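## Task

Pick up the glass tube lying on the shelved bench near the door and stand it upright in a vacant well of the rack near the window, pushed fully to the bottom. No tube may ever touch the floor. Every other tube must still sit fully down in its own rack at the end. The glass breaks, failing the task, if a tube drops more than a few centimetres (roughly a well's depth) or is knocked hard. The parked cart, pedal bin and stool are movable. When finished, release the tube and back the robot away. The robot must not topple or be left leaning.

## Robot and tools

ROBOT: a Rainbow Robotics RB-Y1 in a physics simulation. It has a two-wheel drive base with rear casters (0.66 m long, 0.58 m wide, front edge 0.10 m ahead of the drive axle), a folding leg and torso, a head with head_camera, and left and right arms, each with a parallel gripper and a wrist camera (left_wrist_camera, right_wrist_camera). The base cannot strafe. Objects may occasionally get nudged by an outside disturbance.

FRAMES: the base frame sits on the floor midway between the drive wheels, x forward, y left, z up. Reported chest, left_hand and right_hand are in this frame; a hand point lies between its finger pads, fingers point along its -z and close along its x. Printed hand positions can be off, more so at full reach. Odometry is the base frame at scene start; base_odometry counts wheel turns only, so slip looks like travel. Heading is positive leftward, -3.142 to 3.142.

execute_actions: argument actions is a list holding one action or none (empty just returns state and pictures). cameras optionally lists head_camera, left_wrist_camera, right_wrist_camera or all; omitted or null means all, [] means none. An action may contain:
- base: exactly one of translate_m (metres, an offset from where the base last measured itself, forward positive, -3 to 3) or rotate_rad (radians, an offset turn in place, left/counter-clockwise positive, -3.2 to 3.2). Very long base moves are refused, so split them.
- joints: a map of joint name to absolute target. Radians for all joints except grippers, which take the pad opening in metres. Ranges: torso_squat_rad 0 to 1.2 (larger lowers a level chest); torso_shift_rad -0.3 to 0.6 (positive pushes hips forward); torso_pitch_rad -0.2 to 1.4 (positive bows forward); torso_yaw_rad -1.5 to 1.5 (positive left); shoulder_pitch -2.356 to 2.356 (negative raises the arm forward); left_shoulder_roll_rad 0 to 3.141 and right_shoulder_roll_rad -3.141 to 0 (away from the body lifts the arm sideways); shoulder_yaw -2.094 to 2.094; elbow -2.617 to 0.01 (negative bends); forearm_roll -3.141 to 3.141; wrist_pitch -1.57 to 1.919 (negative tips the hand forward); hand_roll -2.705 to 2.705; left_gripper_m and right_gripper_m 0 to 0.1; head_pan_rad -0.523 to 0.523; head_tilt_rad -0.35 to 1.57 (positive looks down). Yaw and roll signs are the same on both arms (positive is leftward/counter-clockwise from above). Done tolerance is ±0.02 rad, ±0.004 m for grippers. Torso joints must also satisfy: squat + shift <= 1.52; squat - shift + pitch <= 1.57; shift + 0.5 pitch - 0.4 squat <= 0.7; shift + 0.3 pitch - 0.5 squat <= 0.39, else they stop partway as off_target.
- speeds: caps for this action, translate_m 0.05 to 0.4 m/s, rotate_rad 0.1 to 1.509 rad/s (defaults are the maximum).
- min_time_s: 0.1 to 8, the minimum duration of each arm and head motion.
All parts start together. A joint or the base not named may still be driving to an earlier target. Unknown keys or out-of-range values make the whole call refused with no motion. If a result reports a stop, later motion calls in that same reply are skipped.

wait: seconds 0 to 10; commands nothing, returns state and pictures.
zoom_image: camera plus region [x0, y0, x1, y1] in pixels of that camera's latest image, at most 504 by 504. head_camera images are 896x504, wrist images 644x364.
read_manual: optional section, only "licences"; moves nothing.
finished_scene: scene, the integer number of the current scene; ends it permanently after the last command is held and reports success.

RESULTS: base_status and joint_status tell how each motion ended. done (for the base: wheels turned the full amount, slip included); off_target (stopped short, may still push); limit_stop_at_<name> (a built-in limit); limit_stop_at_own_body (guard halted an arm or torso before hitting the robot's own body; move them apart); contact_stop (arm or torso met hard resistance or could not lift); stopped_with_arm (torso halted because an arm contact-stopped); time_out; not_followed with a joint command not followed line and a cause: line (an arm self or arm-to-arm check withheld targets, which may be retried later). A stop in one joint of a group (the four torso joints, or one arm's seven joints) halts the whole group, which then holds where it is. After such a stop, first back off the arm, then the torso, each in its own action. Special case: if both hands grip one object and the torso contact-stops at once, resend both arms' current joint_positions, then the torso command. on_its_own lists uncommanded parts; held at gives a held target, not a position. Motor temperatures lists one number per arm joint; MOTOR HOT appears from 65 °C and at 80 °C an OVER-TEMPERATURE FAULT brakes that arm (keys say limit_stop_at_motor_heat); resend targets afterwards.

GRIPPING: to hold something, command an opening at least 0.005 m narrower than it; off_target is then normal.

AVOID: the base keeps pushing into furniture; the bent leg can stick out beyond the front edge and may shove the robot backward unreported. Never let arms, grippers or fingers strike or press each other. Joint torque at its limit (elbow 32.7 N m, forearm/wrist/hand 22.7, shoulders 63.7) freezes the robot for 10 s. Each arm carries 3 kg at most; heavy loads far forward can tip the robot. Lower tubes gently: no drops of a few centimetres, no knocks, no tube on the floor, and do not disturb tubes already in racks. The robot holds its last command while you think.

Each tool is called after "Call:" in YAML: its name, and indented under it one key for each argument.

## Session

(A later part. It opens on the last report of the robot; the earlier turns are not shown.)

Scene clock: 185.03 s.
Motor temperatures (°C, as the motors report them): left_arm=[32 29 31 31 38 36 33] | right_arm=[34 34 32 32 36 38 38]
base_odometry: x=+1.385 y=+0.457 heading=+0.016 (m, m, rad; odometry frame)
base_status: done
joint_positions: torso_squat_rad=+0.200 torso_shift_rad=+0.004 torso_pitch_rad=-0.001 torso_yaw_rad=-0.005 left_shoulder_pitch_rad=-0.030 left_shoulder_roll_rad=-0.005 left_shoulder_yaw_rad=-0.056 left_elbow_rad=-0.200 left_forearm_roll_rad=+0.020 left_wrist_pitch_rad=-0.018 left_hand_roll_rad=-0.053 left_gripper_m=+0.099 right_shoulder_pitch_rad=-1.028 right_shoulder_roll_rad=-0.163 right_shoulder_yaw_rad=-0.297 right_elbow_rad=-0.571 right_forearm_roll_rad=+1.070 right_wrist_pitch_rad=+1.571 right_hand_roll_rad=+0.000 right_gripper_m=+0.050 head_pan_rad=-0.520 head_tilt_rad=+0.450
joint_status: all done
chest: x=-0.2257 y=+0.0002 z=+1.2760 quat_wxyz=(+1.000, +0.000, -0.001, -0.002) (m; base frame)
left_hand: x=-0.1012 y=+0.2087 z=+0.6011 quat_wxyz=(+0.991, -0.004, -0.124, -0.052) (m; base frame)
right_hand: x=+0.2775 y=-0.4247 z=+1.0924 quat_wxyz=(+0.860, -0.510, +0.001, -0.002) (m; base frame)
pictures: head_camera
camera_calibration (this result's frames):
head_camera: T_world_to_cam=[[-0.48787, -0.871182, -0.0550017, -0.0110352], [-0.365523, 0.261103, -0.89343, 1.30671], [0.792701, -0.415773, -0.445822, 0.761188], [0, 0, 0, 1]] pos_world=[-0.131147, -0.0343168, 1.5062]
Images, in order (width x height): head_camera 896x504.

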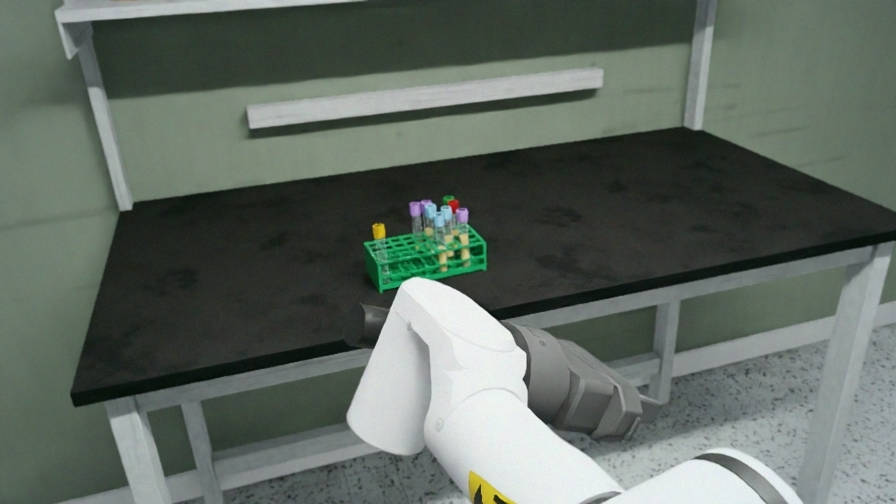

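Call:
finished_scene:
  scene: 1

The scene is finished: the task was done.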